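## Task

Carry the tote from the staging bench over to the work bench so that it rests entirely on the work bench with nothing overhanging the edge. Take the wooden block out of the tote and set it on the stand's top plate. The stand's post is already pinned at the correct height and must still be locked there at the end; letting it come down quickly can count as failure even if a robot is holding it. One or both robots may be used. At the end every robot must have released everything and backed away, none may have toppled or be left leaning, and nothing may count as done if it only stays put because a robot holds it.

## Robot and tools

ROBOTS. Two identical Hello Robot Stretch 4 units, r1 and r2. Each has an omni-wheel base (rim within 0.23 m of its centre), a mast with a vertical lift, a telescoping arm reaching forward, a three-joint wrist (yaw, pitch, roll) and a two-finger gripper, plus head cameras and a wrist camera. There is one arm per robot.

FRAMES. Every robot reports in its own base frame: origin on the floor below the base centre, x ahead, y to the left, z up. hand_pose is a point between the open fingertips in that frame; with all wrist joints at 0 its axes line up with the base frame, and the printed value may be somewhat off. The odometry frame is the base frame as it was when the scene began. Because each robot uses its own frames, relative placement of the two robots can only be judged from images, lidar_m and wrist_depth_mm.

execute_actions. Argument actions: a list holding exactly one action (or empty, which only returns state and pictures). The action is an object keyed by "r1" and/or "r2". Per robot you may give "base", "joints", or both, with optional "pace" and "contact_limits"; or "end_of_arm" by itself. All commanded motions begin at once and may finish at different moments.
- base: one relative move from where the base last measured itself, exactly one key: translate_m (metres, forward positive, -2 to 2), strafe_m (metres sideways, left positive, -2 to 2) or rotate_rad (radians, counter-clockwise seen from above positive, -3.2 to 3.2). These are offsets, not places.
- joints: absolute targets by name, in joint space: lift_m 0 to 1.2 m; arm_m 0 to 0.55 m of extension; wrist_yaw_rad -1.134 to 4.276 (0 ahead, positive leftward, 3.14 stowed back, over 3.4 the arm may obstruct); wrist_pitch_rad -1.117 to 4.259 (0 level, 1.57 pointing down); wrist_roll_rad -1.117 to 4.259 (0 fingers level, positive turns clockwise seen from behind); gripper_m -0.038 to 0.141 m fingertip gap (negative squeezes tips together). Targets past a range are clipped and flagged; any other bad value or unknown key rejects the whole call.
- pace: "slow", "default", "fast" or "max" (base up to 0.1/0.3/0.4/0.6 m/s and 1/2/3/4 rad/s; slower when the lift is above 0.2 m).
- contact_limits: {"arm_m": value} from 0 (gentlest) to 0.75 (firmest), default 0.5; sets the push allowed before a contact stop.
- end_of_arm: "enable_torque" re-enables wrist or gripper motors that shut off.
Argument cameras: list of names (r1_head_camera, r1_head_left_camera, r1_head_right_camera, r1_wrist_camera, and the r2_ equivalents, or "all"); omitted or null gives all, [] gives none.
A robot or part not mentioned may still be driving to its previous target. If a result reports a stop, later motion calls in the same reply are skipped.

wait: seconds, 0 to 10; nothing new is commanded; returns state and images.
zoom_image: camera name and region [x0, y0, x1, y1] in pixels of that camera's latest full image, at most 504 by 504.
read_manual: section "licences" only; returns licence text, no motion.
finished_scene: scene, the number of the current scene; irreversible, reports success. Answering without a tool call ends everything.

RESULTS. base_status and joint_status: "done" (base: wheels turned the commanded amount, slip included), "off_target" (resting away from target, may still push), "contact_stop_at_<key>" (hit something; that part goes slack, a slack lift can sag under load, slack wheels can roll), "limit_stop_at_<name>" including limit_stop_at_tilt (lean beyond 6 degrees; lift, arm, wheels slack until upright) and limit_stop_at_own_body (joint about to hit the robot; move it away), "time_out", "torque_fault" (wrist or gripper motor went limp; send enable_torque). on_its_own covers what you did not command; "held at" is a held target, not a position. lidar_m: 12 distances in metres, 30-degree sectors from straight ahead counter-clockwise (4th left, 7th behind, 10th right); "-" means nothing seen or closer than 0.25 m; sees table tops, misses glass and thin legs. wrist_depth_mm: 7x7 grid of depths in mm (100 to 2000) from top left. base_odometry counts wheel turns; if turned_by_wheels and turned_by_imu differ by over about 0.1 rad, suspect a bump or slip. base_tilt in degrees (forward and right positive) has a fixed bias up to about 1.5. motor_effort is percent of maximum, peak in brackets, noisy; a gripper squeeze at commanded gripper_m of 0 or more shows as a clear gripper effort change; a load shifts wrist_pitch effort.

GRIPPING. Command a gap smaller than the object; lower values squeeze harder and pull it in toward the wrist. Readings do not prove a grasp. Fingertips pressed on a surface can jam; lift to free them. To unfold the wrist at scene start, send lift_m 0.4 with wrist_yaw_rad 0 together.

AVOID. Robots pressing into each other (fatal once bases touch), hard hits, drops, slams. Turning or driving with over 1 kg held and arm_m above 0.2, especially at fast paces, can tip a robot; so can steady pushing with a high gripper. A level gripper holding more than about 2 kg trips torque_fault. When both robots carry one load, their travel can differ by up to about 3 cm per metre, straining the grip. Lower the stand's post slowly and never release it unpinned. Loose objects may get a brief nudge at times.

Each tool is called after ">>>" as name(argument=value, ...), one argument or row to a line, values as JSON.

## Session

>>> execute_actions(
  actions=[],
)

Scene clock: 0.00 s.
r1.base_odometry: x=+0.000 y=+0.000 heading=+0.000 (m, m, rad; r1's odometry frame)
r1.turned_by_wheels: +0.000 (rad since the last result)
r1.turned_by_imu: +0.000 (rad since the last result)
r1.base_tilt: forward=-0.1 right=-1.2 (deg)
r1.lidar_m: 3.08 1.34 1.08 1.05 1.13 1.67 - 1.20 1.05 2.38 1.49 1.48
r1.base_status: not commanded
r1.joint_positions: lift_m=+0.170 arm_m=+0.000 wrist_yaw_rad=+3.227 wrist_pitch_rad=+0.000 wrist_roll_rad=-0.020 gripper_m=+0.057
r1.joint_status: not commanded
r1.motor_effort: lift_m=+19 arm_m=-1 wrist_yaw_rad=+1 wrist_pitch_rad=-4 wrist_roll_rad=+0 gripper_m=-2 wheel_0=-1 wheel_1=+0 wheel_2=+0 (%)
r1.hand_pose: x=-0.1238 y=+0.0625 z=+0.3481 quat_wxyz=(-0.043, +0.001, -0.010, +0.999) (m; r1's base frame)
r1.wrist_depth_mm: - - 136 - - - 1921 / - - 135 - - - 1708 / - - 134 - - - 1756 / - 120 135 - - - 1756 / 190 1983 - - - - 1708 / 202 1255 209 1464 210 1499 1576 / 202 831 904 156 866 946 1008
r2.base_odometry: x=+0.000 y=+0.000 heading=+0.000 (m, m, rad; r2's odometry frame)
r2.turned_by_wheels: +0.000 (rad since the last result)
r2.turned_by_imu: +0.000 (rad since the last result)
r2.base_tilt: forward=-0.1 right=-0.6 (deg)
r2.lidar_m: 1.13 1.17 4.68 1.74 1.18 1.09 1.11 1.45 3.20 1.45 1.37 2.39
r2.base_status: not commanded
r2.joint_positions: lift_m=+0.287 arm_m=+0.002 wrist_yaw_rad=+3.143 wrist_pitch_rad=+0.014 wrist_roll_rad=+0.018 gripper_m=+0.057
r2.joint_status: not commanded
r2.motor_effort: lift_m=+17 arm_m=+0 wrist_yaw_rad=-1 wrist_pitch_rad=-6 wrist_roll_rad=-3 gripper_m=+1 wheel_0=+0 wheel_1=+0 wheel_2=+1 (%)
r2.hand_pose: x=-0.1156 y=+0.0870 z=+0.4615 quat_wxyz=(-0.001, -0.007, +0.009, +1.000) (m; r2's base frame)
r2.wrist_depth_mm: - - 136 1308 1138 1025 946 / - 108 137 1255 1160 1042 960 / - 116 138 1281 1138 1078 976 / 141 140 1397 1308 1160 1060 960 / 216 1756 1537 1308 1160 1060 991 / 216 1366 1229 170 1138 1042 960 / 220 976 1078 - 1078 1008 960
pictures: r1_head_camera, r1_head_left_camera, r1_head_right_camera, r1_wrist_camera, r2_head_camera, r2_head_left_camera, r2_head_right_camera, r2_wrist_camera
Images, in order (width x height): r1_head_camera 420x560, r1_head_left_camera 420x672, r1_head_right_camera 420x672, r1_wrist_camera 616x392, r2_head_camera 420x560, r2_head_left_camera 420x672, r2_head_right_camera 420x672, r2_wrist_camera 616x392.

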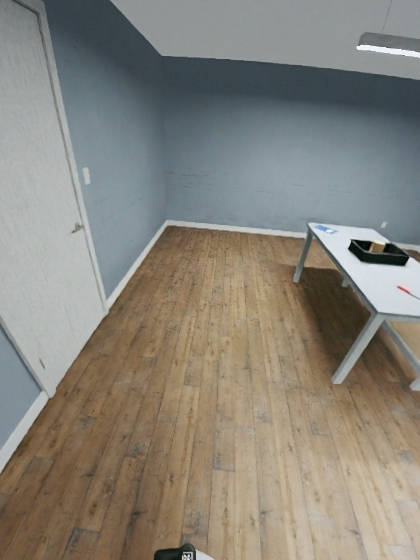

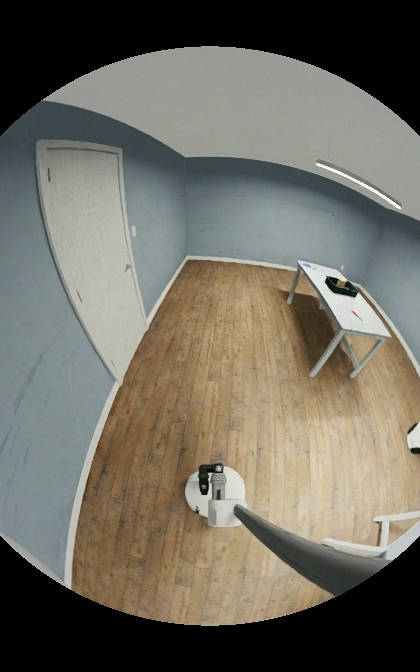

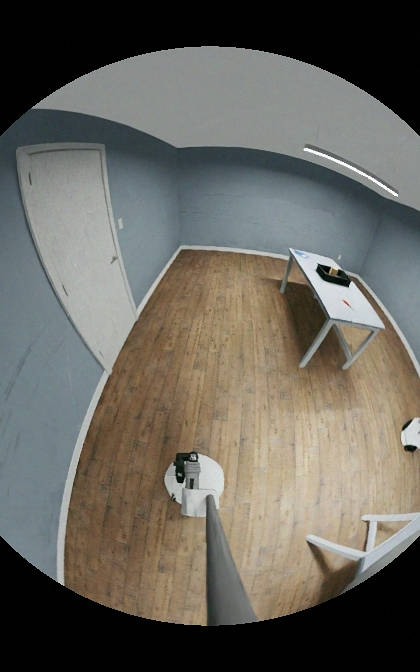

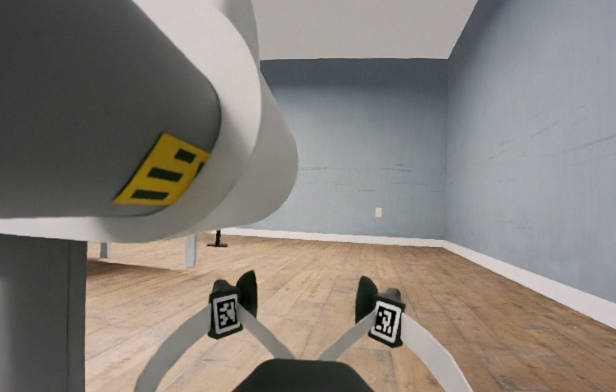

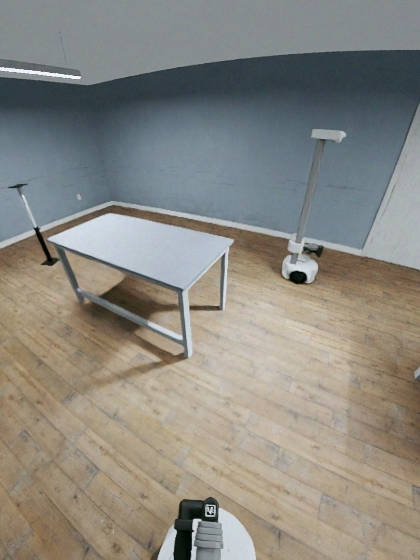

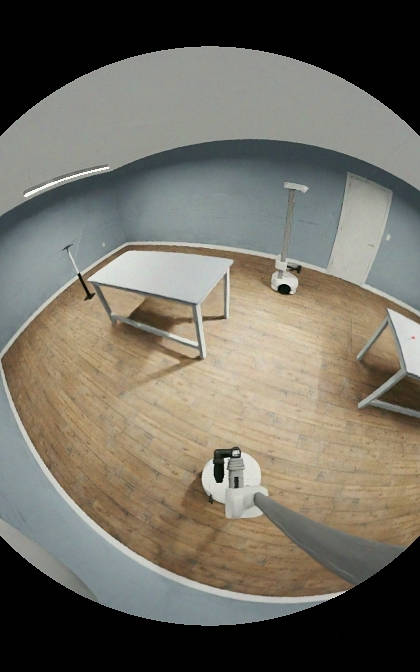

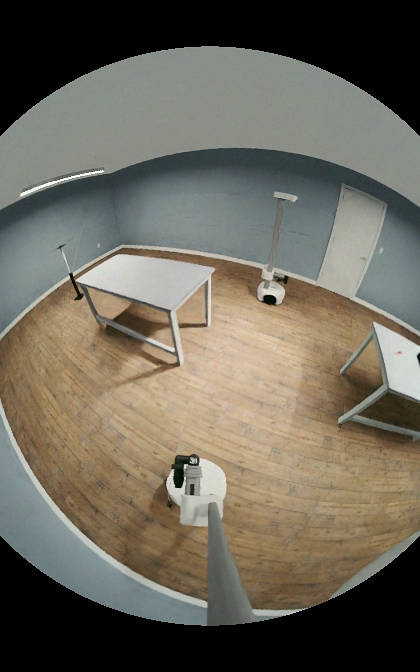

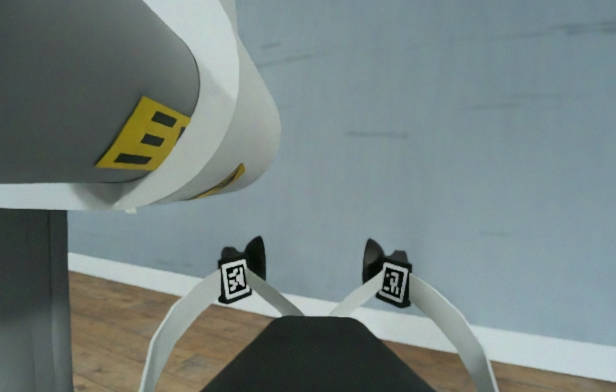

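>>> zoom_image(
  camera="r1_head_camera",
  region=[290, 200, 420, 330],
)

>>> zoom_image(
  camera="r2_head_camera",
  region=[0, 160, 120, 280],
)

Region (290, 200, 420, 330) of r1_head_camera's 420x560 image, scaled by 3.877, with more detail than that image has.

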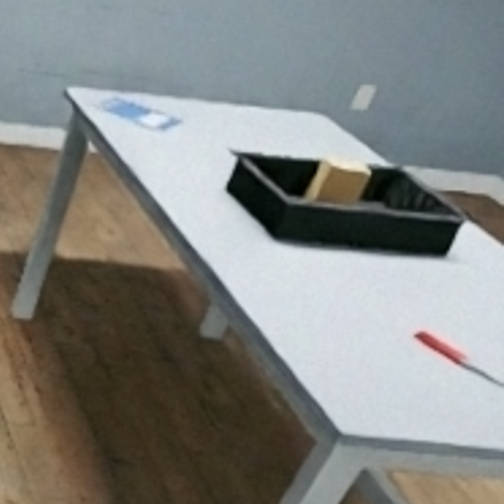

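Region (0, 160, 120, 280) of r2_head_camera's 420x560 image, scaled by 4.200, with more detail than that image has.

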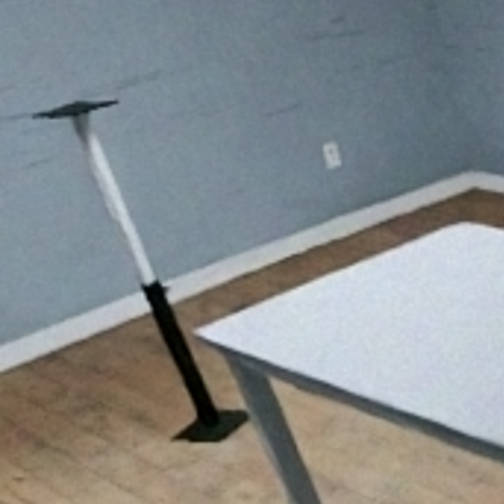

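>>> execute_actions(
  actions=[
    {"r1": {"base": {"translate_m": 2.0}, "joints": {"lift_m": 0.5, "wrist_yaw_rad": 0}, "pace": "fast"}, "r2": {"base": {"rotate_rad": -0.445}, "joints": {"lift_m": 0.4, "wrist_yaw_rad": 0}, "pace": "fast"}},
  ],
  cameras=[],
)

>>> execute_actions(
  actions=[
    {"r1": {"base": {"rotate_rad": -1.648}, "joints": {"lift_m": 1.05, "wrist_pitch_rad": 0.8, "gripper_m": 0.12}, "pace": "fast"}, "r2": {"base": {"strafe_m": -1.70}, "joints": {"lift_m": 1.05, "wrist_pitch_rad": 0.8, "gripper_m": 0.12}, "pace": "fast"}},
  ],
  cameras=["r1_head_camera", "r2_head_camera"],
)

Scene clock: 7.83 s.
r1.base_odometry: x=+2.000 y=+0.000 heading=+0.000 (m, m, rad; r1's odometry frame)
r1.turned_by_wheels: +0.000 (rad since the last result)
r1.turned_by_imu: -0.006 (rad since the last result)
r1.base_tilt: forward=-0.1 right=-1.2 (deg)
r1.lidar_m: 2.17 1.16 0.88 0.86 0.90 1.37 - 2.78 1.13 1.09 1.18 2.22
r1.base_status: done
r1.joint_positions: lift_m=+0.500 arm_m=+0.000 wrist_yaw_rad=+0.000 wrist_pitch_rad=+0.000 wrist_roll_rad=-0.020 gripper_m=+0.057
r1.joint_status: all done
r1.motor_effort: lift_m=+23(26) arm_m=-1(1) wrist_yaw_rad=+0(5) wrist_pitch_rad=-5(4) wrist_roll_rad=+0(0) gripper_m=-3(1) wheel_0=+0(9) wheel_1=-1(4) wheel_2=+2(13) (%)
r1.hand_pose: x=+0.4596 y=-0.0874 z=+0.6780 quat_wxyz=(+1.000, -0.010, +0.000, +0.000) (m; r1's base frame)
r1.wrist_depth_mm: 1138 1618 - 1983 1921 1921 1863 / 1160 1618 - 1983 1921 1863 1863 / 1182 1661 - 1983 1983 1863 1921 / 1205 1661 1983 1983 1808 1983 1921 / 1182 1756 1983 1921 1921 1863 1808 / 1205 1756 209 1983 211 1863 1808 / 1182 1430 1576 156 1499 1618 1863
r2.base_odometry: x=+0.000 y=+0.000 heading=-0.445 (m, m, rad; r2's odometry frame)
r2.turned_by_wheels: -0.445 (rad since the last result)
r2.turned_by_imu: -0.439 (rad since the last result)
r2.base_tilt: forward=-0.1 right=-0.6 (deg)
r2.lidar_m: 3.65 1.12 1.28 4.58 1.57 1.14 1.07 1.12 1.55 4.04 1.39 1.43
r2.base_status: done
r2.joint_positions: lift_m=+0.400 arm_m=+0.002 wrist_yaw_rad=+0.000 wrist_pitch_rad=+0.014 wrist_roll_rad=+0.018 gripper_m=+0.057
r2.joint_status: all done
r2.motor_effort: lift_m=+22(26) arm_m=+0(0) wrist_yaw_rad=-1(4) wrist_pitch_rad=-6(5) wrist_roll_rad=-3(2) gripper_m=-3(1) wheel_0=+4(10) wheel_1=+0(11) wheel_2=+2(11) (%)
r2.hand_pose: x=+0.4615 y=-0.0873 z=+0.5738 quat_wxyz=(+1.000, +0.009, +0.007, +0.000) (m; r2's base frame)
r2.wrist_depth_mm: - - - - - - - / - - - - - - - / 1160 - - - - - - / - - - - - - - / - - - - - - - / 1661 1618 1499 169 1537 1708 1661 / 1205 1160 1281 - 1336 1229 1255
pictures: none
No camera images: the call's "cameras" was empty. Leave "cameras" out to get every camera's image.

Scene clock: 13.23 s.
r1.base_odometry: x=+2.000 y=+0.000 heading=-1.648 (m, m, rad; r1's odometry frame)
r1.turned_by_wheels: -1.648 (rad since the last result)
r1.turned_by_imu: -1.630 (rad since the last result)
r1.base_tilt: forward=-0.1 right=-1.3 (deg)
r1.lidar_m: 1.10 1.15 2.24 2.16 1.24 0.92 0.86 0.91 1.24 3.50 2.79 1.15
r1.base_status: done
r1.joint_positions: lift_m=+1.050 arm_m=+0.000 wrist_yaw_rad=+0.000 wrist_pitch_rad=+0.801 wrist_roll_rad=-0.020 gripper_m=+0.120
r1.joint_status: all done
r1.motor_effort: lift_m=+24(24) arm_m=+0(1) wrist_yaw_rad=+0(0) wrist_pitch_rad=-1(0) wrist_roll_rad=+0(0) gripper_m=-2(0) wheel_0=+0(7) wheel_1=-1(7) wheel_2=+1(9) (%)
r1.hand_pose: x=+0.3719 y=-0.0874 z=+1.0206 quat_wxyz=(+0.921, -0.009, +0.390, +0.004) (m; r1's base frame)
r1.wrist_depth_mm: - 1255 1205 1118 1308 1397 - / - 991 1008 1008 1008 1025 - / 1921 - 1983 1983 - - - / 1661 1661 1808 1808 1808 1708 1808 / 1464 1464 1537 1499 1499 1499 1618 / 1281 1255 1255 1308 1308 1336 1366 / 1160 1160 1182 143 1160 1182 1205
r2.base_odometry: x=-0.731 y=-1.535 heading=-0.445 (m, m, rad; r2's odometry frame)
r2.turned_by_wheels: +0.000 (rad since the last result)
r2.turned_by_imu: +0.000 (rad since the last result)
r2.base_tilt: forward=-0.1 right=-0.6 (deg)
r2.lidar_m: 0.91 0.94 2.54 3.43 1.55 1.12 1.06 1.11 1.51 2.36 2.44 0.96
r2.base_status: done
r2.joint_positions: lift_m=+1.050 arm_m=+0.002 wrist_yaw_rad=+0.000 wrist_pitch_rad=+0.801 wrist_roll_rad=+0.018 gripper_m=+0.120
r2.joint_status: all done
r2.motor_effort: lift_m=+22(29) arm_m=+0(0) wrist_yaw_rad=+1(2) wrist_pitch_rad=-3(4) wrist_roll_rad=-2(2) gripper_m=+0(4) wheel_0=+1(15) wheel_1=+0(12) wheel_2=+0(1) (%)
r2.hand_pose: x=+0.3737 y=-0.0874 z=+1.0206 quat_wxyz=(+0.921, +0.008, +0.390, -0.003) (m; r2's base frame)
r2.wrist_depth_mm: - 1042 1060 960 1025 1078 - / 866 842 842 842 854 866 878 / 1025 1863 1863 1921 1808 1863 917 / 1576 1661 1618 1661 1576 1708 1537 / 1464 1397 1397 1397 1281 1308 1464 / 1281 1281 1229 157 1229 1281 1281 / 1160 1160 1182 - 1205 1160 1205
pictures: r1_head_camera, r2_head_camera
Images, in order (width x height): r1_head_camera 420x560, r2_head_camera 420x560.

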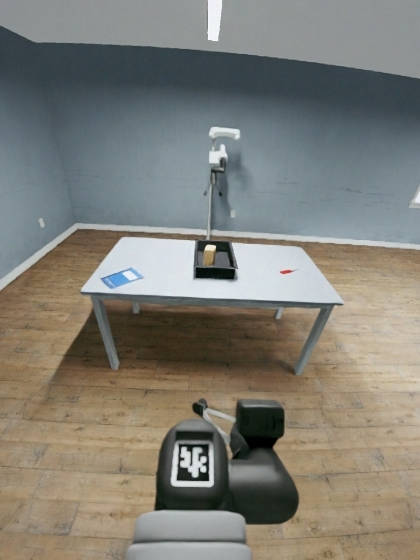

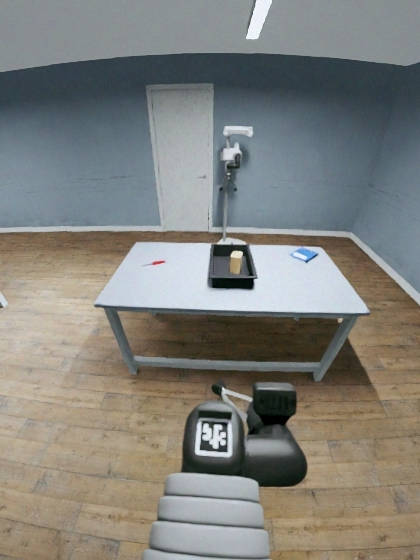

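>>> execute_actions(
  actions=[
    {"r1": {"base": {"translate_m": 0.65}, "joints": {"lift_m": 1.15}}, "r2": {"base": {"translate_m": 0.5}, "joints": {"lift_m": 1.15}}},
  ],
  cameras=["r1_head_camera", "r2_head_camera", "r1_wrist_camera", "r2_wrist_camera"],
)

Scene clock: 16.97 s.
r1.base_odometry: x=+1.950 y=-0.648 heading=-1.648 (m, m, rad; r1's odometry frame)
r1.turned_by_wheels: +0.000 (rad since the last result)
r1.turned_by_imu: -0.002 (rad since the last result)
r1.base_tilt: forward=-0.1 right=-1.2 (deg)
r1.lidar_m: 0.45 0.46 0.64 2.16 2.19 1.57 1.52 1.53 2.17 2.58 0.68 0.46
r1.base_status: done
r1.joint_positions: lift_m=+1.150 arm_m=+0.000 wrist_yaw_rad=+0.000 wrist_pitch_rad=+0.801 wrist_roll_rad=-0.020 gripper_m=+0.120
r1.joint_status: all done
r1.motor_effort: lift_m=+22(22) arm_m=-1(1) wrist_yaw_rad=+1(1) wrist_pitch_rad=-1(2) wrist_roll_rad=-1(0) gripper_m=+2(0) wheel_0=+0(7) wheel_1=+0(3) wheel_2=+0(10) (%)
r1.hand_pose: x=+0.3718 y=-0.0874 z=+1.1207 quat_wxyz=(+0.921, -0.009, +0.390, +0.004) (m; r1's base frame)
r1.wrist_depth_mm: - - - - - - - / - - - - - - - / 931 917 891 904 976 991 - / 778 788 768 759 778 809 842 / 661 676 661 661 683 715 715 / 580 574 574 603 597 615 615 / 1182 549 554 143 554 559 554
r2.base_odometry: x=-0.279 y=-1.750 heading=-0.444 (m, m, rad; r2's odometry frame)
r2.turned_by_wheels: +0.000 (rad since the last result)
r2.turned_by_imu: -0.001 (rad since the last result)
r2.base_tilt: forward=-0.1 right=-0.6 (deg)
r2.lidar_m: 0.41 0.43 0.59 2.41 2.26 1.65 1.54 1.64 2.22 2.36 0.63 0.45
r2.base_status: done
r2.joint_positions: lift_m=+1.150 arm_m=+0.002 wrist_yaw_rad=+0.000 wrist_pitch_rad=+0.802 wrist_roll_rad=+0.018 gripper_m=+0.120
r2.joint_status: all done
r2.motor_effort: lift_m=+21(25) arm_m=+0(0) wrist_yaw_rad=-1(0) wrist_pitch_rad=-4(4) wrist_roll_rad=-2(3) gripper_m=-1(1) wheel_0=+4(8) wheel_1=+3(10) wheel_2=-2(13) (%)
r2.hand_pose: x=+0.3737 y=-0.0874 z=+1.1207 quat_wxyz=(+0.921, +0.008, +0.390, -0.003) (m; r2's base frame)
r2.wrist_depth_mm: - - - - - - - / - 1042 1025 1042 - - - / 878 878 854 854 842 878 891 / 750 741 741 759 732 750 759 / 647 654 634 627 647 654 661 / 580 574 559 157 559 569 591 / 878 549 549 - 549 544 549
pictures: r1_head_camera, r1_wrist_camera, r2_head_camera, r2_wrist_camera
camera_calibration (this result's frames):
r1_wrist_camera: T_world_to_cam=[[0.0590176, -0.996488, 0.0594095, -0.175913], [-0.698785, -0.08374, -0.710413, 1.11211], [0.712893, 0.000412423, -0.701273, 0.747467], [0, 0, 0, 1]] pos_world=[0.254645, -0.0824747, 1.32469]
r2_wrist_camera: T_world_to_cam=[[-0.0203221, -0.999711, -0.0128692, -0.0659724], [-0.748361, 0.0237457, -0.662866, 1.07196], [0.66298, -0.00383998, -0.748627, 0.820871], [0, 0, 0, 1]] pos_world=[0.25665, -0.0882556, 1.32424]
Images, in order (width x height): r1_head_camera 420x560, r1_wrist_camera 616x392, r2_head_camera 420x560, r2_wrist_camera 616x392.

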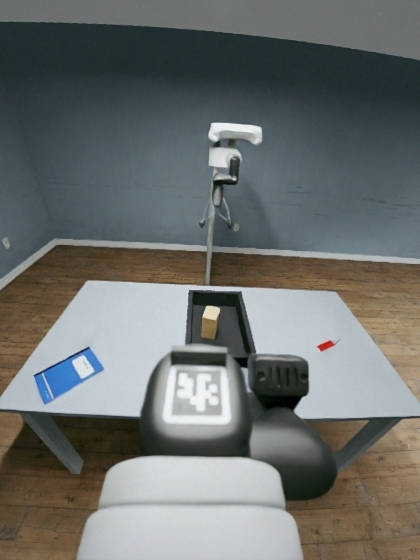

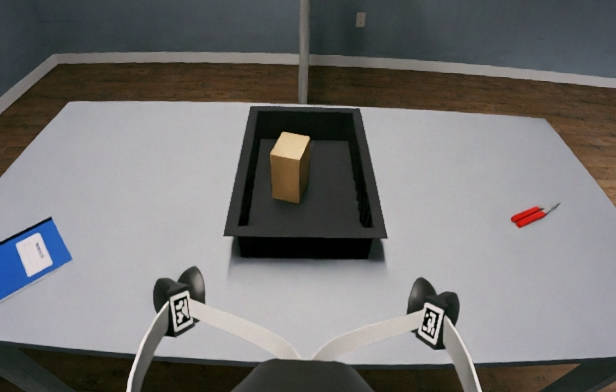

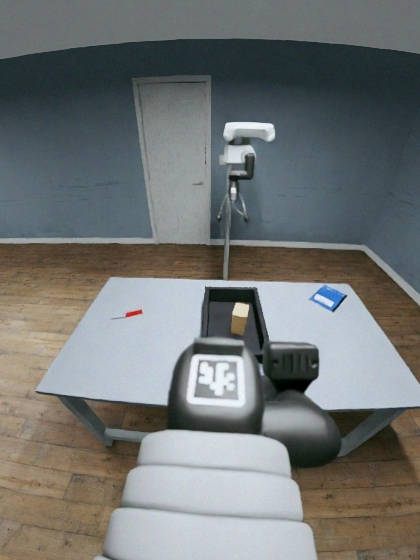

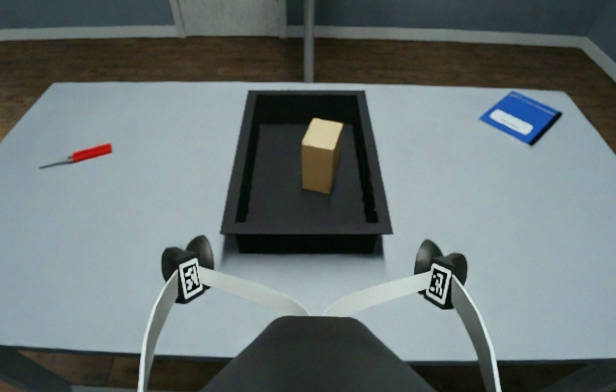

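>>> zoom_image(
  camera="r2_wrist_camera",
  region=[200, 70, 420, 270],
)

>>> zoom_image(
  camera="r1_wrist_camera",
  region=[200, 90, 420, 280],
)

Region (200, 70, 420, 270) of r2_wrist_camera's 616x392 image, scaled by 2.291; it fills the top 458 rows of this view, and the rest is white.

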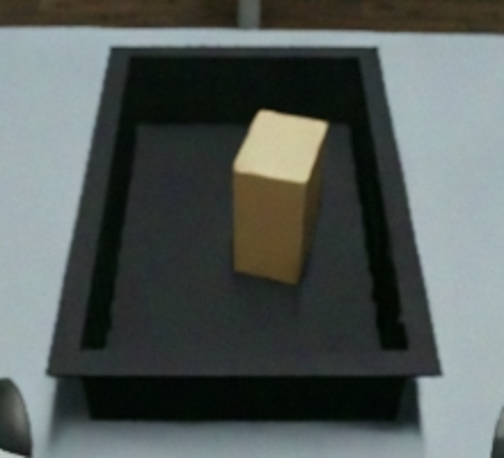

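Region (200, 90, 420, 280) of r1_wrist_camera's 616x392 image, scaled by 2.291; it fills the top 435 rows of this view, and the rest is white.

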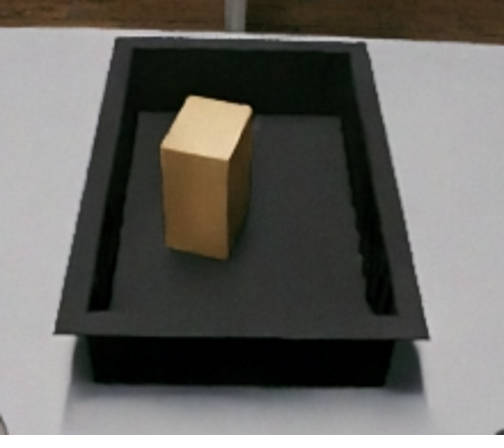

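>>> execute_actions(
  actions=[
    {"r1": {"base": {"translate_m": 0.25}, "joints": {"wrist_yaw_rad": 1.635, "wrist_pitch_rad": 1.57, "wrist_roll_rad": 1.57, "gripper_m": 0.1}}, "r2": {"base": {"strafe_m": 0.042}, "joints": {"lift_m": 0.96, "arm_m": 0.41, "wrist_yaw_rad": -0.3, "wrist_pitch_rad": 0.5, "wrist_roll_rad": 0.0, "gripper_m": 0.141}}},
  ],
  cameras=["r1_head_camera", "r2_head_camera", "r1_wrist_camera", "r2_wrist_camera"],
)

Scene clock: 22.57 s.
r1.base_odometry: x=+1.931 y=-0.897 heading=-1.647 (m, m, rad; r1's odometry frame)
r1.turned_by_wheels: +0.000 (rad since the last result)
r1.turned_by_imu: +0.001 (rad since the last result)
r1.base_tilt: forward=+0.0 right=-1.2 (deg)
r1.lidar_m: 0.25 0.25 0.29 2.17 2.23 1.85 1.77 1.84 2.54 0.83 0.30 0.25
r1.base_status: done
r1.joint_positions: lift_m=+1.150 arm_m=+0.000 wrist_yaw_rad=+1.635 wrist_pitch_rad=+1.570 wrist_roll_rad=+1.570 gripper_m=+0.100
r1.joint_status: all done
r1.motor_effort: lift_m=+22(22) arm_m=-1(1) wrist_yaw_rad=+2(6) wrist_pitch_rad=+3(7) wrist_roll_rad=+2(7) gripper_m=-1(3) wheel_0=+2(9) wheel_1=+2(6) wheel_2=+1(10) (%)
r1.hand_pose: x=+0.2584 y=+0.0059 z=+1.0395 quat_wxyz=(+0.707, -0.023, +0.707, +0.023) (m; r1's base frame)
r1.wrist_depth_mm: 512 517 508 508 504 480 508 / 500 508 504 504 504 477 512 / 496 504 504 504 508 439 508 / 496 504 504 504 504 500 500 / 504 504 500 500 504 504 496 / 1229 1255 201 1025 210 1255 1229 / 1205 1255 1229 148 1255 1255 1205
r2.base_odometry: x=-0.261 y=-1.712 heading=-0.444 (m, m, rad; r2's odometry frame)
r2.turned_by_wheels: +0.000 (rad since the last result)
r2.turned_by_imu: -0.001 (rad since the last result)
r2.base_tilt: forward=-0.1 right=-0.6 (deg)
r2.lidar_m: 0.40 0.44 0.59 2.38 2.25 1.63 1.56 1.62 2.21 2.40 0.63 0.45
r2.base_status: done
r2.joint_positions: lift_m=+0.960 arm_m=+0.409 wrist_yaw_rad=-0.300 wrist_pitch_rad=+0.502 wrist_roll_rad=+0.000 gripper_m=+0.141
r2.joint_status: all done
r2.motor_effort: lift_m=+13(12) arm_m=+6(7) wrist_yaw_rad=-1(8) wrist_pitch_rad=-5(8) wrist_roll_rad=-3(3) gripper_m=-1(1) wheel_0=-2(9) wheel_1=+0(9) wheel_2=+0(1) (%)
r2.hand_pose: x=+0.7957 y=-0.1582 z=+0.9998 quat_wxyz=(+0.958, +0.037, +0.245, -0.145) (m; r2's base frame)
r2.wrist_depth_mm: - - - - - - - / - - - - - - - / - - - - - - - / - - - - - 788 831 / 580 591 466 492 615 609 615 / 484 404 473 160 477 477 517 / 421 347 433 - 449 433 439
pictures: r1_head_camera, r1_wrist_camera, r2_head_camera, r2_wrist_camera
camera_calibration (this result's frames):
r1_wrist_camera: T_world_to_cam=[[0.129047, -0.991638, 0.000587406, -0.0283963], [-0.991344, -0.129023, -0.0243027, 0.345566], [0.0241753, 0.00255386, -0.999704, 1.25949], [0, 0, 0, 1]] pos_world=[0.31579, 0.0132103, 1.26753]
r2_wrist_camera: T_world_to_cam=[[-0.302339, -0.953196, -0.00300761, 0.0921394], [-0.494402, 0.159513, -0.854472, 1.32029], [0.814958, -0.256854, -0.519489, 0.0603404], [0, 0, 0, 1]] pos_world=[0.631436, -0.107278, 1.15977]
Images, in order (width x height): r1_head_camera 420x560, r1_wrist_camera 616x392, r2_head_camera 420x560, r2_wrist_camera 616x392.

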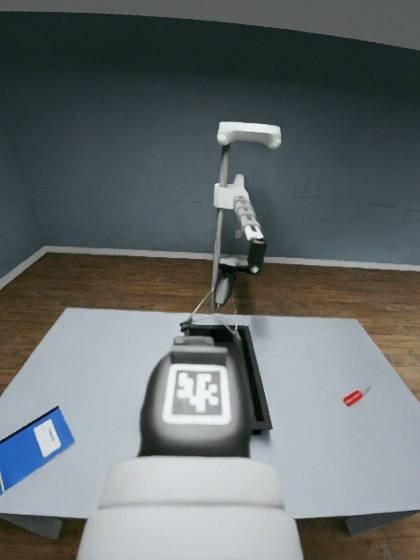

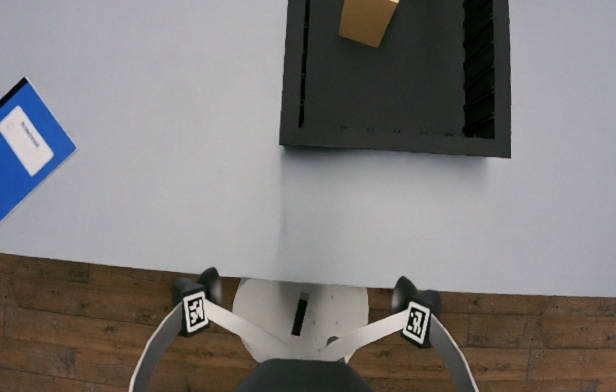

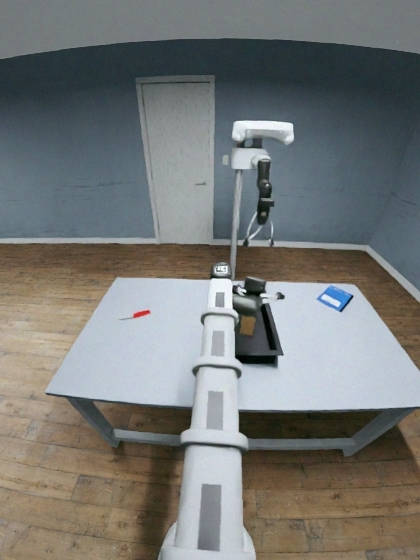

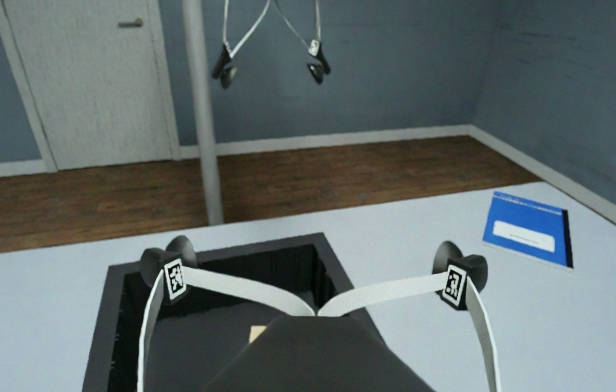

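>>> execute_actions(
  actions=[
    {"r1": {"base": {"strafe_m": -0.21}}, "r2": {"base": {"strafe_m": 0.02}, "joints": {"lift_m": 0.88, "arm_m": 0.42, "gripper_m": 0.12}}},
  ],
  cameras=["r1_head_camera", "r1_wrist_camera", "r2_wrist_camera"],
)

Scene clock: 24.90 s.
r1.base_odometry: x=+1.722 y=-0.881 heading=-1.647 (m, m, rad; r1's odometry frame)
r1.turned_by_wheels: +0.000 (rad since the last result)
r1.turned_by_imu: +0.001 (rad since the last result)
r1.base_tilt: forward=-0.1 right=-1.2 (deg)
r1.lidar_m: 0.25 0.25 0.29 0.80 2.47 1.87 1.75 1.85 2.55 2.33 0.32 0.25
r1.base_status: done
r1.joint_positions: lift_m=+1.150 arm_m=+0.000 wrist_yaw_rad=+1.635 wrist_pitch_rad=+1.570 wrist_roll_rad=+1.570 gripper_m=+0.100
r1.joint_status: not commanded
r1.motor_effort: lift_m=+22(22) arm_m=-1(1) wrist_yaw_rad=+1(2) wrist_pitch_rad=+3(3) wrist_roll_rad=+2(2) gripper_m=+1(1) wheel_0=+1(8) wheel_1=+1(7) wheel_2=+0(1) (%)
r1.hand_pose: x=+0.2584 y=+0.0059 z=+1.0395 quat_wxyz=(+0.707, -0.023, +0.707, +0.023) (m; r1's base frame)
r1.wrist_depth_mm: 504 480 500 512 512 508 508 / 512 504 504 500 512 508 512 / 504 504 508 496 500 500 500 / 500 500 500 504 496 504 496 / 500 500 496 500 500 500 496 / 1229 1255 202 1042 210 1281 1281 / 1255 1281 1229 148 1229 1205 1255
r2.base_odometry: x=-0.253 y=-1.694 heading=-0.444 (m, m, rad; r2's odometry frame)
r2.turned_by_wheels: +0.000 (rad since the last result)
r2.turned_by_imu: +0.000 (rad since the last result)
r2.base_tilt: forward=-0.1 right=-0.6 (deg)
r2.lidar_m: 0.41 0.45 0.60 2.35 2.28 1.63 1.55 1.62 2.21 2.42 0.62 0.45
r2.base_status: done
r2.joint_positions: lift_m=+0.880 arm_m=+0.419 wrist_yaw_rad=-0.300 wrist_pitch_rad=+0.502 wrist_roll_rad=+0.000 gripper_m=+0.120
r2.joint_status: all done
r2.motor_effort: lift_m=+13(15) arm_m=+6(6) wrist_yaw_rad=+0(1) wrist_pitch_rad=-5(5) wrist_roll_rad=-4(4) gripper_m=+2(2) wheel_0=-3(10) wheel_1=+2(7) wheel_2=+0(1) (%)
r2.hand_pose: x=+0.8057 y=-0.1583 z=+0.9198 quat_wxyz=(+0.958, +0.037, +0.245, -0.145) (m; r2's base frame)
r2.wrist_depth_mm: - - - - - - - / - - - - - - - / - - - - - - - / - 854 597 449 615 621 621 / 462 387 424 459 366 492 500 / 384 306 370 156 289 392 407 / 325 290 345 - 286 262 349
pictures: r1_head_camera, r1_wrist_camera, r2_wrist_camera
camera_calibration (this result's frames):
r1_wrist_camera: T_world_to_cam=[[0.129186, -0.99162, 0.000701244, -0.0285706], [-0.991326, -0.129165, -0.0242952, 0.345552], [0.0241822, 0.00244344, -0.999705, 1.25949], [0, 0, 0, 1]] pos_world=[0.315789, 0.0132244, 1.26753]
r2_wrist_camera: T_world_to_cam=[[-0.302441, -0.953163, -0.00300741, 0.0949838], [-0.494388, 0.159567, -0.85447, 1.25686], [0.814929, -0.25694, -0.519492, 0.0106435], [0, 0, 0, 1]] pos_world=[0.641431, -0.107283, 1.07977]
Images, in order (width x height): r1_head_camera 420x560, r1_wrist_camera 616x392, r2_wrist_camera 616x392.

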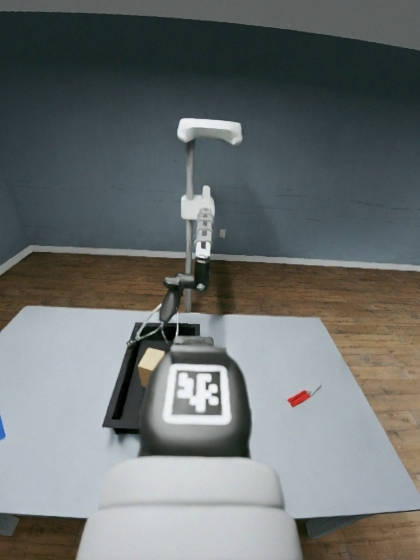

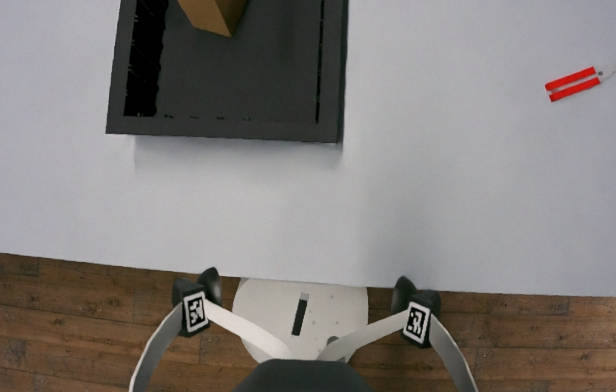

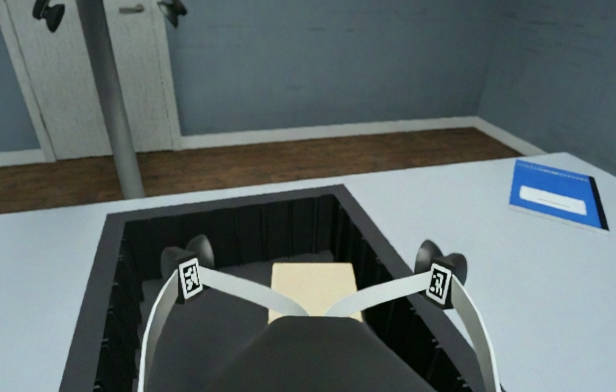

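>>> execute_actions(
  actions=[
    {"r2": {"joints": {"lift_m": 0.82, "arm_m": 0.412, "gripper_m": 0.09}, "pace": "slow"}},
  ],
  cameras=["r1_head_camera", "r2_wrist_camera"],
)

Scene clock: 26.93 s.
r1.base_odometry: x=+1.722 y=-0.881 heading=-1.647 (m, m, rad; r1's odometry frame)
r1.turned_by_wheels: +0.000 (rad since the last result)
r1.turned_by_imu: +0.001 (rad since the last result)
r1.base_tilt: forward=-0.1 right=-1.2 (deg)
r1.lidar_m: 0.25 0.25 0.30 0.81 2.49 1.83 1.75 1.85 2.52 2.33 0.30 0.25
r1.base_status: not commanded
r1.joint_positions: lift_m=+1.150 arm_m=+0.000 wrist_yaw_rad=+1.635 wrist_pitch_rad=+1.570 wrist_roll_rad=+1.570 gripper_m=+0.100
r1.joint_status: not commanded
r1.motor_effort: lift_m=+22(22) arm_m=-1(1) wrist_yaw_rad=+1(1) wrist_pitch_rad=+3(3) wrist_roll_rad=+2(2) gripper_m=+1(2) wheel_0=+1(1) wheel_1=+1(1) wheel_2=+0(0) (%)
r1.hand_pose: x=+0.2584 y=+0.0059 z=+1.0395 quat_wxyz=(+0.707, -0.023, +0.707, +0.023) (m; r1's base frame)
r1.wrist_depth_mm: 508 484 504 504 508 512 512 / 504 504 508 504 512 508 508 / 504 500 500 504 500 504 504 / 504 500 492 500 504 500 500 / 504 500 496 500 504 500 500 / 1229 1255 202 1025 209 1255 1255 / 1255 1229 1255 148 1255 1255 1255
r2.base_odometry: x=-0.253 y=-1.694 heading=-0.444 (m, m, rad; r2's odometry frame)
r2.turned_by_wheels: +0.000 (rad since the last result)
r2.turned_by_imu: +0.000 (rad since the last result)
r2.base_tilt: forward=-0.1 right=-0.6 (deg)
r2.lidar_m: 0.41 0.41 0.59 2.35 2.26 1.64 1.55 1.61 2.23 2.42 0.63 0.45
r2.base_status: not commanded
r2.joint_positions: lift_m=+0.820 arm_m=+0.413 wrist_yaw_rad=-0.300 wrist_pitch_rad=+0.502 wrist_roll_rad=+0.000 gripper_m=+0.090
r2.joint_status: all done
r2.motor_effort: lift_m=+13(14) arm_m=-6(5) wrist_yaw_rad=+0(1) wrist_pitch_rad=-5(5) wrist_roll_rad=-4(3) gripper_m=-1(1) wheel_0=-3(3) wheel_1=+2(2) wheel_2=+0(0) (%)
r2.hand_pose: x=+0.7998 y=-0.1583 z=+0.8598 quat_wxyz=(+0.958, +0.037, +0.245, -0.145) (m; r2's base frame)
r2.wrist_depth_mm: - - - - - - - / - - - - - - - / - - - - - 691 707 / 469 368 404 251 362 508 512 / 343 349 366 200 221 394 399 / 210 293 297 163 257 213 329 / 181 259 278 - 276 199 185
pictures: r1_head_camera, r2_wrist_camera
camera_calibration (this result's frames):
r2_wrist_camera: T_world_to_cam=[[-0.302441, -0.953163, -0.00300764, 0.0930165], [-0.494388, 0.159567, -0.85447, 1.20269], [0.814929, -0.25694, -0.519492, -0.0157002], [0, 0, 0, 1]] pos_world=[0.635522, -0.107284, 1.01979]
Images, in order (width x height): r1_head_camera 420x560, r2_wrist_camera 616x392.

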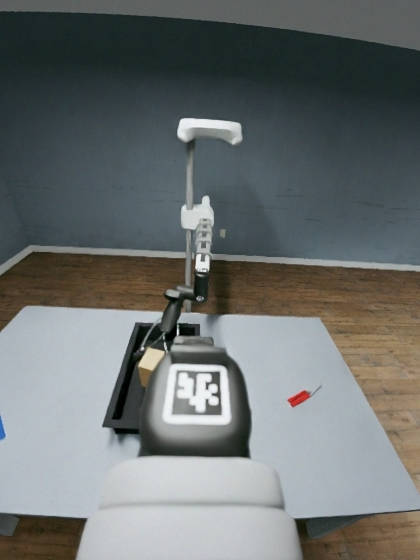

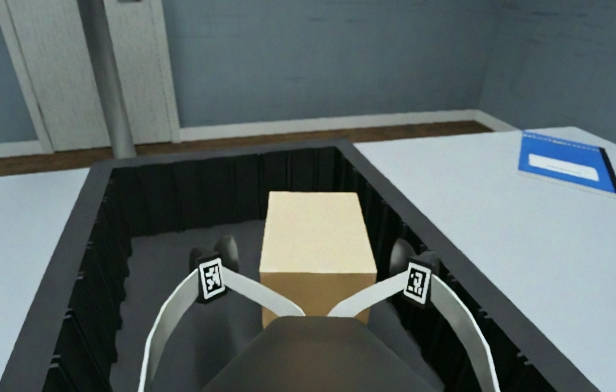

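>>> execute_actions(
  actions=[
    {"r2": {"joints": {"lift_m": 0.80}, "pace": "slow"}},
  ],
  cameras=[],
)

>>> execute_actions(
  actions=[
    {"r2": {"joints": {"gripper_m": 0.02}}},
  ],
  cameras=["r2_wrist_camera"],
)

Scene clock: 28.07 s.
r1.base_odometry: x=+1.722 y=-0.881 heading=-1.647 (m, m, rad; r1's odometry frame)
r1.turned_by_wheels: +0.000 (rad since the last result)
r1.turned_by_imu: +0.000 (rad since the last result)
r1.base_tilt: forward=-0.1 right=-1.2 (deg)
r1.lidar_m: 0.25 0.25 0.30 0.83 2.46 1.85 1.75 1.84 2.56 2.34 0.30 0.25
r1.base_status: not commanded
r1.joint_positions: lift_m=+1.150 arm_m=+0.000 wrist_yaw_rad=+1.635 wrist_pitch_rad=+1.570 wrist_roll_rad=+1.570 gripper_m=+0.100
r1.joint_status: not commanded
r1.motor_effort: lift_m=+22(22) arm_m=-1(1) wrist_yaw_rad=+1(1) wrist_pitch_rad=+2(3) wrist_roll_rad=+1(2) gripper_m=+1(0) wheel_0=+1(1) wheel_1=+1(1) wheel_2=+0(0) (%)
r1.hand_pose: x=+0.2584 y=+0.0059 z=+1.0395 quat_wxyz=(+0.707, -0.023, +0.707, +0.023) (m; r1's base frame)
r1.wrist_depth_mm: 508 480 508 500 504 512 512 / 504 500 504 504 508 512 508 / 500 500 504 504 504 504 500 / 496 508 500 504 504 504 504 / 504 500 496 500 496 500 496 / 1255 1255 202 1042 211 1255 1255 / 1229 1255 1255 148 1255 1255 1255
r2.base_odometry: x=-0.253 y=-1.694 heading=-0.444 (m, m, rad; r2's odometry frame)
r2.turned_by_wheels: +0.000 (rad since the last result)
r2.turned_by_imu: +0.000 (rad since the last result)
r2.base_tilt: forward=-0.1 right=-0.6 (deg)
r2.lidar_m: 0.41 0.42 0.59 2.34 2.27 1.65 1.56 1.61 2.21 2.43 0.63 0.46
r2.base_status: not commanded
r2.joint_positions: lift_m=+0.800 arm_m=+0.413 wrist_yaw_rad=-0.300 wrist_pitch_rad=+0.502 wrist_roll_rad=+0.000 gripper_m=+0.090
r2.joint_status: all done
r2.motor_effort: lift_m=+13(16) arm_m=-6(6) wrist_yaw_rad=-1(2) wrist_pitch_rad=-5(4) wrist_roll_rad=-4(4) gripper_m=+0(1) wheel_0=-3(3) wheel_1=+2(2) wheel_2=+0(0) (%)
r2.hand_pose: x=+0.7998 y=-0.1583 z=+0.8398 quat_wxyz=(+0.958, +0.037, +0.245, -0.145) (m; r2's base frame)
r2.wrist_depth_mm: - - - - - - - / - - - - - - - / - 366 387 404 621 634 627 / 407 368 402 213 300 462 473 / 223 332 334 183 217 241 370 / 187 276 273 163 257 201 293 / 170 245 256 - 260 200 172
pictures: none
No camera images: the call's "cameras" was empty. Leave "cameras" out to get every camera's image.

Scene clock: 29.57 s.
r1.base_odometry: x=+1.722 y=-0.881 heading=-1.647 (m, m, rad; r1's odometry frame)
r1.turned_by_wheels: +0.000 (rad since the last result)
r1.turned_by_imu: +0.001 (rad since the last result)
r1.base_tilt: forward=-0.1 right=-1.2 (deg)
r1.lidar_m: 0.25 0.25 0.32 0.83 2.46 1.86 1.75 1.83 2.53 2.33 0.30 0.25
r1.base_status: not commanded
r1.joint_positions: lift_m=+1.150 arm_m=+0.000 wrist_yaw_rad=+1.635 wrist_pitch_rad=+1.570 wrist_roll_rad=+1.570 gripper_m=+0.100
r1.joint_status: not commanded
r1.motor_effort: lift_m=+23(23) arm_m=-1(1) wrist_yaw_rad=+1(1) wrist_pitch_rad=+2(2) wrist_roll_rad=+2(1) gripper_m=-1(2) wheel_0=+1(1) wheel_1=+1(1) wheel_2=+0(0) (%)
r1.hand_pose: x=+0.2584 y=+0.0059 z=+1.0395 quat_wxyz=(+0.707, -0.023, +0.707, +0.023) (m; r1's base frame)
r1.wrist_depth_mm: 508 484 504 504 504 508 512 / 508 500 500 500 508 508 504 / 508 500 500 500 508 508 504 / 500 500 496 504 496 500 500 / 500 500 496 496 500 496 500 / 1281 1281 201 1042 210 1255 1229 / 1229 1229 1205 148 1255 1229 1229
r2.base_odometry: x=-0.253 y=-1.694 heading=-0.444 (m, m, rad; r2's odometry frame)
r2.turned_by_wheels: +0.000 (rad since the last result)
r2.turned_by_imu: +0.000 (rad since the last result)
r2.base_tilt: forward=-0.1 right=-0.6 (deg)
r2.lidar_m: 0.41 0.43 0.61 2.34 2.27 1.65 1.56 1.62 2.22 2.42 0.63 0.45
r2.base_status: not commanded
r2.joint_positions: lift_m=+0.800 arm_m=+0.413 wrist_yaw_rad=-0.300 wrist_pitch_rad=+0.504 wrist_roll_rad=+0.000 gripper_m=+0.020
r2.joint_status: all done
r2.motor_effort: lift_m=+13(14) arm_m=-6(6) wrist_yaw_rad=+2(1) wrist_pitch_rad=-11(12) wrist_roll_rad=-4(3) gripper_m=-13(15) wheel_0=-3(3) wheel_1=+2(2) wheel_2=+0(0) (%)
r2.hand_pose: x=+0.7994 y=-0.1582 z=+0.8392 quat_wxyz=(+0.958, +0.037, +0.247, -0.145) (m; r2's base frame)
r2.wrist_depth_mm: - - - - - - - / - - - - - - - / - 359 389 404 609 621 615 / 404 368 397 202 294 459 466 / 220 329 332 170 211 232 364 / 187 268 268 176 186 191 188 / 171 241 253 - 258 216 -
pictures: r2_wrist_camera
camera_calibration (this result's frames):
r2_wrist_camera: T_world_to_cam=[[-0.302477, -0.953152, -0.00298992, 0.0929588], [-0.496328, 0.160183, -0.853229, 1.18548], [0.813736, -0.256598, -0.521528, -0.0234249], [0, 0, 0, 1]] pos_world=[0.635564, -0.1073, 0.999543]
Images, in order (width x height): r2_wrist_camera 616x392.

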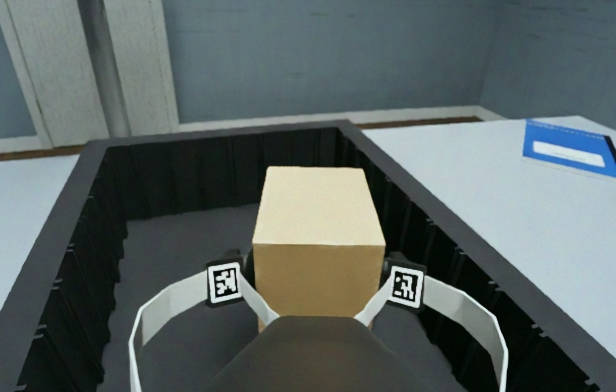

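>>> execute_actions(
  actions=[
    {"r2": {"joints": {"lift_m": 0.93}}},
  ],
  cameras=[],
)

>>> execute_actions(
  actions=[
    {"r2": {"base": {"translate_m": -0.35}, "joints": {"arm_m": 0.0, "wrist_yaw_rad": 0.0}}},
  ],
  cameras=["r2_wrist_camera", "r1_head_camera"],
)

Scene clock: 31.27 s.
r1.base_odometry: x=+1.722 y=-0.881 heading=-1.647 (m, m, rad; r1's odometry frame)
r1.turned_by_wheels: +0.000 (rad since the last result)
r1.turned_by_imu: +0.001 (rad since the last result)
r1.base_tilt: forward=-0.1 right=-1.2 (deg)
r1.lidar_m: 0.25 0.25 0.31 0.80 2.47 1.87 1.73 1.85 2.52 2.34 0.30 0.25
r1.base_status: not commanded
r1.joint_positions: lift_m=+1.150 arm_m=+0.000 wrist_yaw_rad=+1.635 wrist_pitch_rad=+1.570 wrist_roll_rad=+1.570 gripper_m=+0.100
r1.joint_status: not commanded
r1.motor_effort: lift_m=+22(22) arm_m=-1(1) wrist_yaw_rad=+1(1) wrist_pitch_rad=+3(3) wrist_roll_rad=+2(2) gripper_m=+1(1) wheel_0=+1(1) wheel_1=+1(1) wheel_2=+0(0) (%)
r1.hand_pose: x=+0.2584 y=+0.0059 z=+1.0395 quat_wxyz=(+0.707, -0.023, +0.707, +0.023) (m; r1's base frame)
r1.wrist_depth_mm: 508 484 504 504 512 504 512 / 508 500 508 508 504 508 508 / 504 500 504 512 504 504 504 / 508 500 504 496 500 500 508 / 500 500 500 496 496 504 492 / 1229 1281 202 1042 211 1255 1229 / 1229 1229 1229 148 1229 1255 1229
r2.base_odometry: x=-0.253 y=-1.694 heading=-0.444 (m, m, rad; r2's odometry frame)
r2.turned_by_wheels: +0.000 (rad since the last result)
r2.turned_by_imu: +0.000 (rad since the last result)
r2.base_tilt: forward=-0.1 right=-0.6 (deg)
r2.lidar_m: 0.40 0.43 0.59 2.36 2.28 1.64 1.56 1.63 2.21 2.42 0.64 0.47
r2.base_status: not commanded
r2.joint_positions: lift_m=+0.930 arm_m=+0.413 wrist_yaw_rad=-0.300 wrist_pitch_rad=+0.504 wrist_roll_rad=+0.000 gripper_m=+0.020
r2.joint_status: all done
r2.motor_effort: lift_m=+23(25) arm_m=-6(6) wrist_yaw_rad=+0(2) wrist_pitch_rad=-13(13) wrist_roll_rad=-4(4) gripper_m=-14(15) wheel_0=-3(3) wheel_1=+3(2) wheel_2=+0(0) (%)
r2.hand_pose: x=+0.7994 y=-0.1582 z=+0.9684 quat_wxyz=(+0.958, +0.037, +0.247, -0.145) (m; r2's base frame)
r2.wrist_depth_mm: 1983 - - - - - - / - - - - - - - / - - - - - - - / - - - 202 699 715 699 / 530 439 433 169 211 569 564 / 442 349 418 177 186 452 466 / 387 359 394 - 309 397 402
pictures: none
No camera images: the call's "cameras" was empty. Leave "cameras" out to get every camera's image.

Scene clock: 33.90 s.
r1.base_odometry: x=+1.722 y=-0.881 heading=-1.647 (m, m, rad; r1's odometry frame)
r1.turned_by_wheels: +0.000 (rad since the last result)
r1.turned_by_imu: +0.001 (rad since the last result)
r1.base_tilt: forward=-0.1 right=-1.2 (deg)
r1.lidar_m: 0.25 0.25 0.30 0.81 2.44 1.84 1.76 1.83 2.56 2.33 0.31 0.25
r1.base_status: not commanded
r1.joint_positions: lift_m=+1.150 arm_m=+0.000 wrist_yaw_rad=+1.635 wrist_pitch_rad=+1.570 wrist_roll_rad=+1.570 gripper_m=+0.100
r1.joint_status: not commanded
r1.motor_effort: lift_m=+22(22) arm_m=-1(1) wrist_yaw_rad=+1(2) wrist_pitch_rad=+3(3) wrist_roll_rad=+2(2) gripper_m=-1(1) wheel_0=+1(1) wheel_1=+1(1) wheel_2=+0(0) (%)
r1.hand_pose: x=+0.2584 y=+0.0059 z=+1.0395 quat_wxyz=(+0.707, -0.023, +0.707, +0.023) (m; r1's base frame)
r1.wrist_depth_mm: 504 488 504 508 508 508 508 / 504 500 504 504 508 517 504 / 496 504 504 504 504 500 500 / 500 504 504 500 500 508 500 / 500 496 504 496 496 504 500 / 1255 1255 201 1025 210 1255 1229 / 1281 1229 1255 148 1255 1255 1255
r2.base_odometry: x=-0.569 y=-1.543 heading=-0.445 (m, m, rad; r2's odometry frame)
r2.turned_by_wheels: +0.000 (rad since the last result)
r2.turned_by_imu: +0.000 (rad since the last result)
r2.base_tilt: forward=-0.1 right=-0.6 (deg)
r2.lidar_m: 0.76 0.80 2.45 2.97 1.75 1.28 1.21 1.27 1.72 2.43 1.12 0.82
r2.base_status: done
r2.joint_positions: lift_m=+0.930 arm_m=+0.003 wrist_yaw_rad=+0.000 wrist_pitch_rad=+0.505 wrist_roll_rad=+0.000 gripper_m=+0.020
r2.joint_status: all done
joint sent to its limit — the command would take r2.arm_m past its lower limit, so that joint was sent only as far as its limit.
r2.motor_effort: lift_m=+23(23) arm_m=-6(6) wrist_yaw_rad=-1(2) wrist_pitch_rad=-13(12) wrist_roll_rad=-4(4) gripper_m=-12(16) wheel_0=-5(9) wheel_1=-3(4) wheel_2=+2(15) (%)
r2.hand_pose: x=+0.4265 y=-0.0875 z=+0.9683 quat_wxyz=(+0.968, +0.000, +0.250, +0.000) (m; r2's base frame)
r2.wrist_depth_mm: - - - - - - - / - - - 1255 - - - / 904 904 917 831 891 976 991 / 715 676 699 202 699 715 723 / 1537 1618 707 169 211 1661 1661 / 1118 1366 1336 177 186 1464 1464 / 1160 1229 1281 - 1281 1255 1255
pictures: r1_head_camera, r2_wrist_camera
camera_calibration (this result's frames):
r2_wrist_camera: T_world_to_cam=[[-0.00749108, -0.999968, -0.00297478, -0.0820022], [-0.521768, 0.00644649, -0.853063, 1.0965], [0.853055, -0.00483822, -0.521799, 0.371068], [0, 0, 0, 1]] pos_world=[0.254963, -0.0872728, 1.12876]
Images, in order (width x height): r1_head_camera 420x560, r2_wrist_camera 616x392.

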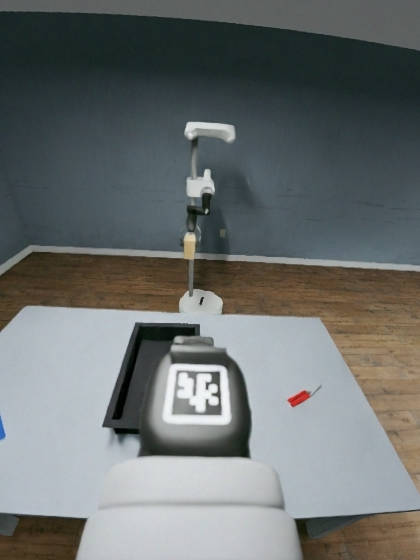

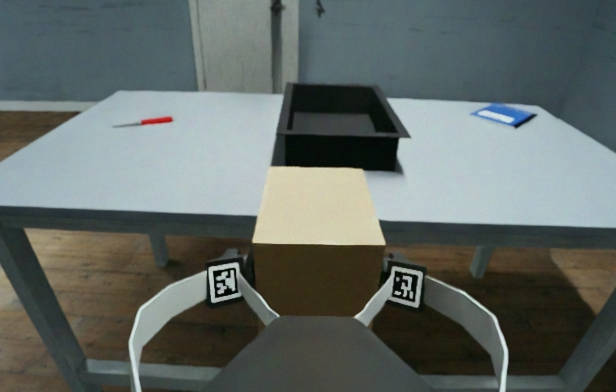

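>>> execute_actions(
  actions=[
    {"r1": {"joints": {"arm_m": 0.36, "lift_m": 1.01}}, "r2": {"base": {"strafe_m": 1.0}, "joints": {"lift_m": 0.5}, "pace": "fast"}},
  ],
  cameras=["r1_wrist_camera", "r1_head_camera"],
)

Scene clock: 38.07 s.
r1.base_odometry: x=+1.722 y=-0.881 heading=-1.647 (m, m, rad; r1's odometry frame)
r1.turned_by_wheels: +0.000 (rad since the last result)
r1.turned_by_imu: +0.001 (rad since the last result)
r1.base_tilt: forward=-0.1 right=-1.2 (deg)
r1.lidar_m: 0.25 0.25 0.29 0.79 2.45 1.87 1.76 1.84 2.52 2.33 0.32 0.25
r1.base_status: not commanded
r1.joint_positions: lift_m=+1.010 arm_m=+0.359 wrist_yaw_rad=+1.635 wrist_pitch_rad=+1.570 wrist_roll_rad=+1.570 gripper_m=+0.100
r1.joint_status: all done
r1.motor_effort: lift_m=+16(22) arm_m=+6(5) wrist_yaw_rad=+2(1) wrist_pitch_rad=+3(3) wrist_roll_rad=+1(2) gripper_m=+0(3) wheel_0=+1(1) wheel_1=+1(1) wheel_2=+0(0) (%)
r1.hand_pose: x=+0.6170 y=+0.0059 z=+0.9001 quat_wxyz=(+0.707, -0.023, +0.707, +0.023) (m; r1's base frame)
r1.wrist_depth_mm: 274 320 320 366 368 366 364 / 290 347 340 307 364 364 362 / 310 357 357 359 362 364 359 / 314 357 355 359 357 362 359 / 317 357 353 355 359 355 357 / 319 353 201 353 210 355 355 / 317 351 353 148 355 353 355
r2.base_odometry: x=-0.138 y=-0.641 heading=-0.445 (m, m, rad; r2's odometry frame)
r2.turned_by_wheels: +0.000 (rad since the last result)
r2.turned_by_imu: +0.000 (rad since the last result)
r2.base_tilt: forward=-0.1 right=-0.6 (deg)
r2.lidar_m: 3.48 1.89 1.52 5.12 1.79 1.27 1.23 1.27 1.77 3.43 1.09 0.85
r2.base_status: done
r2.joint_positions: lift_m=+0.500 arm_m=+0.003 wrist_yaw_rad=+0.000 wrist_pitch_rad=+0.504 wrist_roll_rad=+0.000 gripper_m=+0.020
r2.joint_status: all done
r2.motor_effort: lift_m=+14(22) arm_m=-6(6) wrist_yaw_rad=+1(2) wrist_pitch_rad=-12(13) wrist_roll_rad=-3(4) gripper_m=-18(17) wheel_0=-1(13) wheel_1=+1(11) wheel_2=+0(1) (%)
r2.hand_pose: x=+0.4265 y=-0.0874 z=+0.5391 quat_wxyz=(+0.968, +0.000, +0.250, +0.000) (m; r2's base frame)
r2.wrist_depth_mm: - - - - - - 525 / - - - - - - - / 1808 1808 1756 1808 1808 1537 1464 / 1255 1308 1366 202 1336 1255 1366 / 1025 1060 1025 169 212 788 1078 / 866 842 831 176 185 741 854 / 750 750 768 - 778 768 778
pictures: r1_head_camera, r1_wrist_camera
camera_calibration (this result's frames):
r1_wrist_camera: T_world_to_cam=[[0.129185, -0.99162, 0.000701125, -0.0748054], [-0.991326, -0.129164, -0.0242952, 0.697707], [0.0241822, 0.00244355, -0.999705, 1.11145], [0, 0, 0, 1]] pos_world=[0.674442, 0.0132244, 1.12812]
Images, in order (width x height): r1_head_camera 420x560, r1_wrist_camera 616x392.

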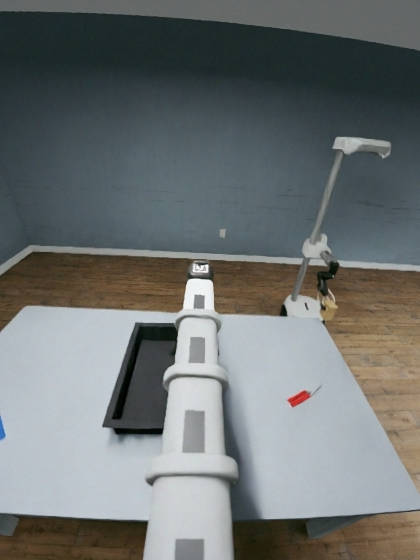

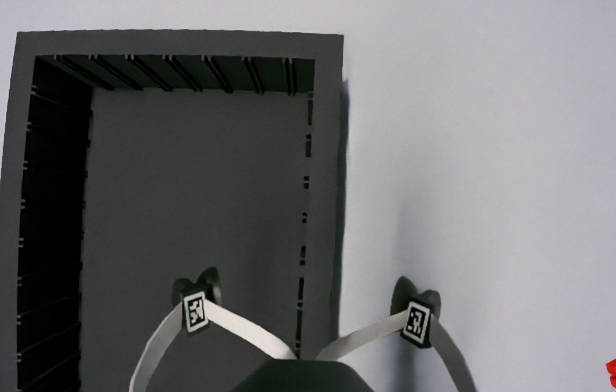

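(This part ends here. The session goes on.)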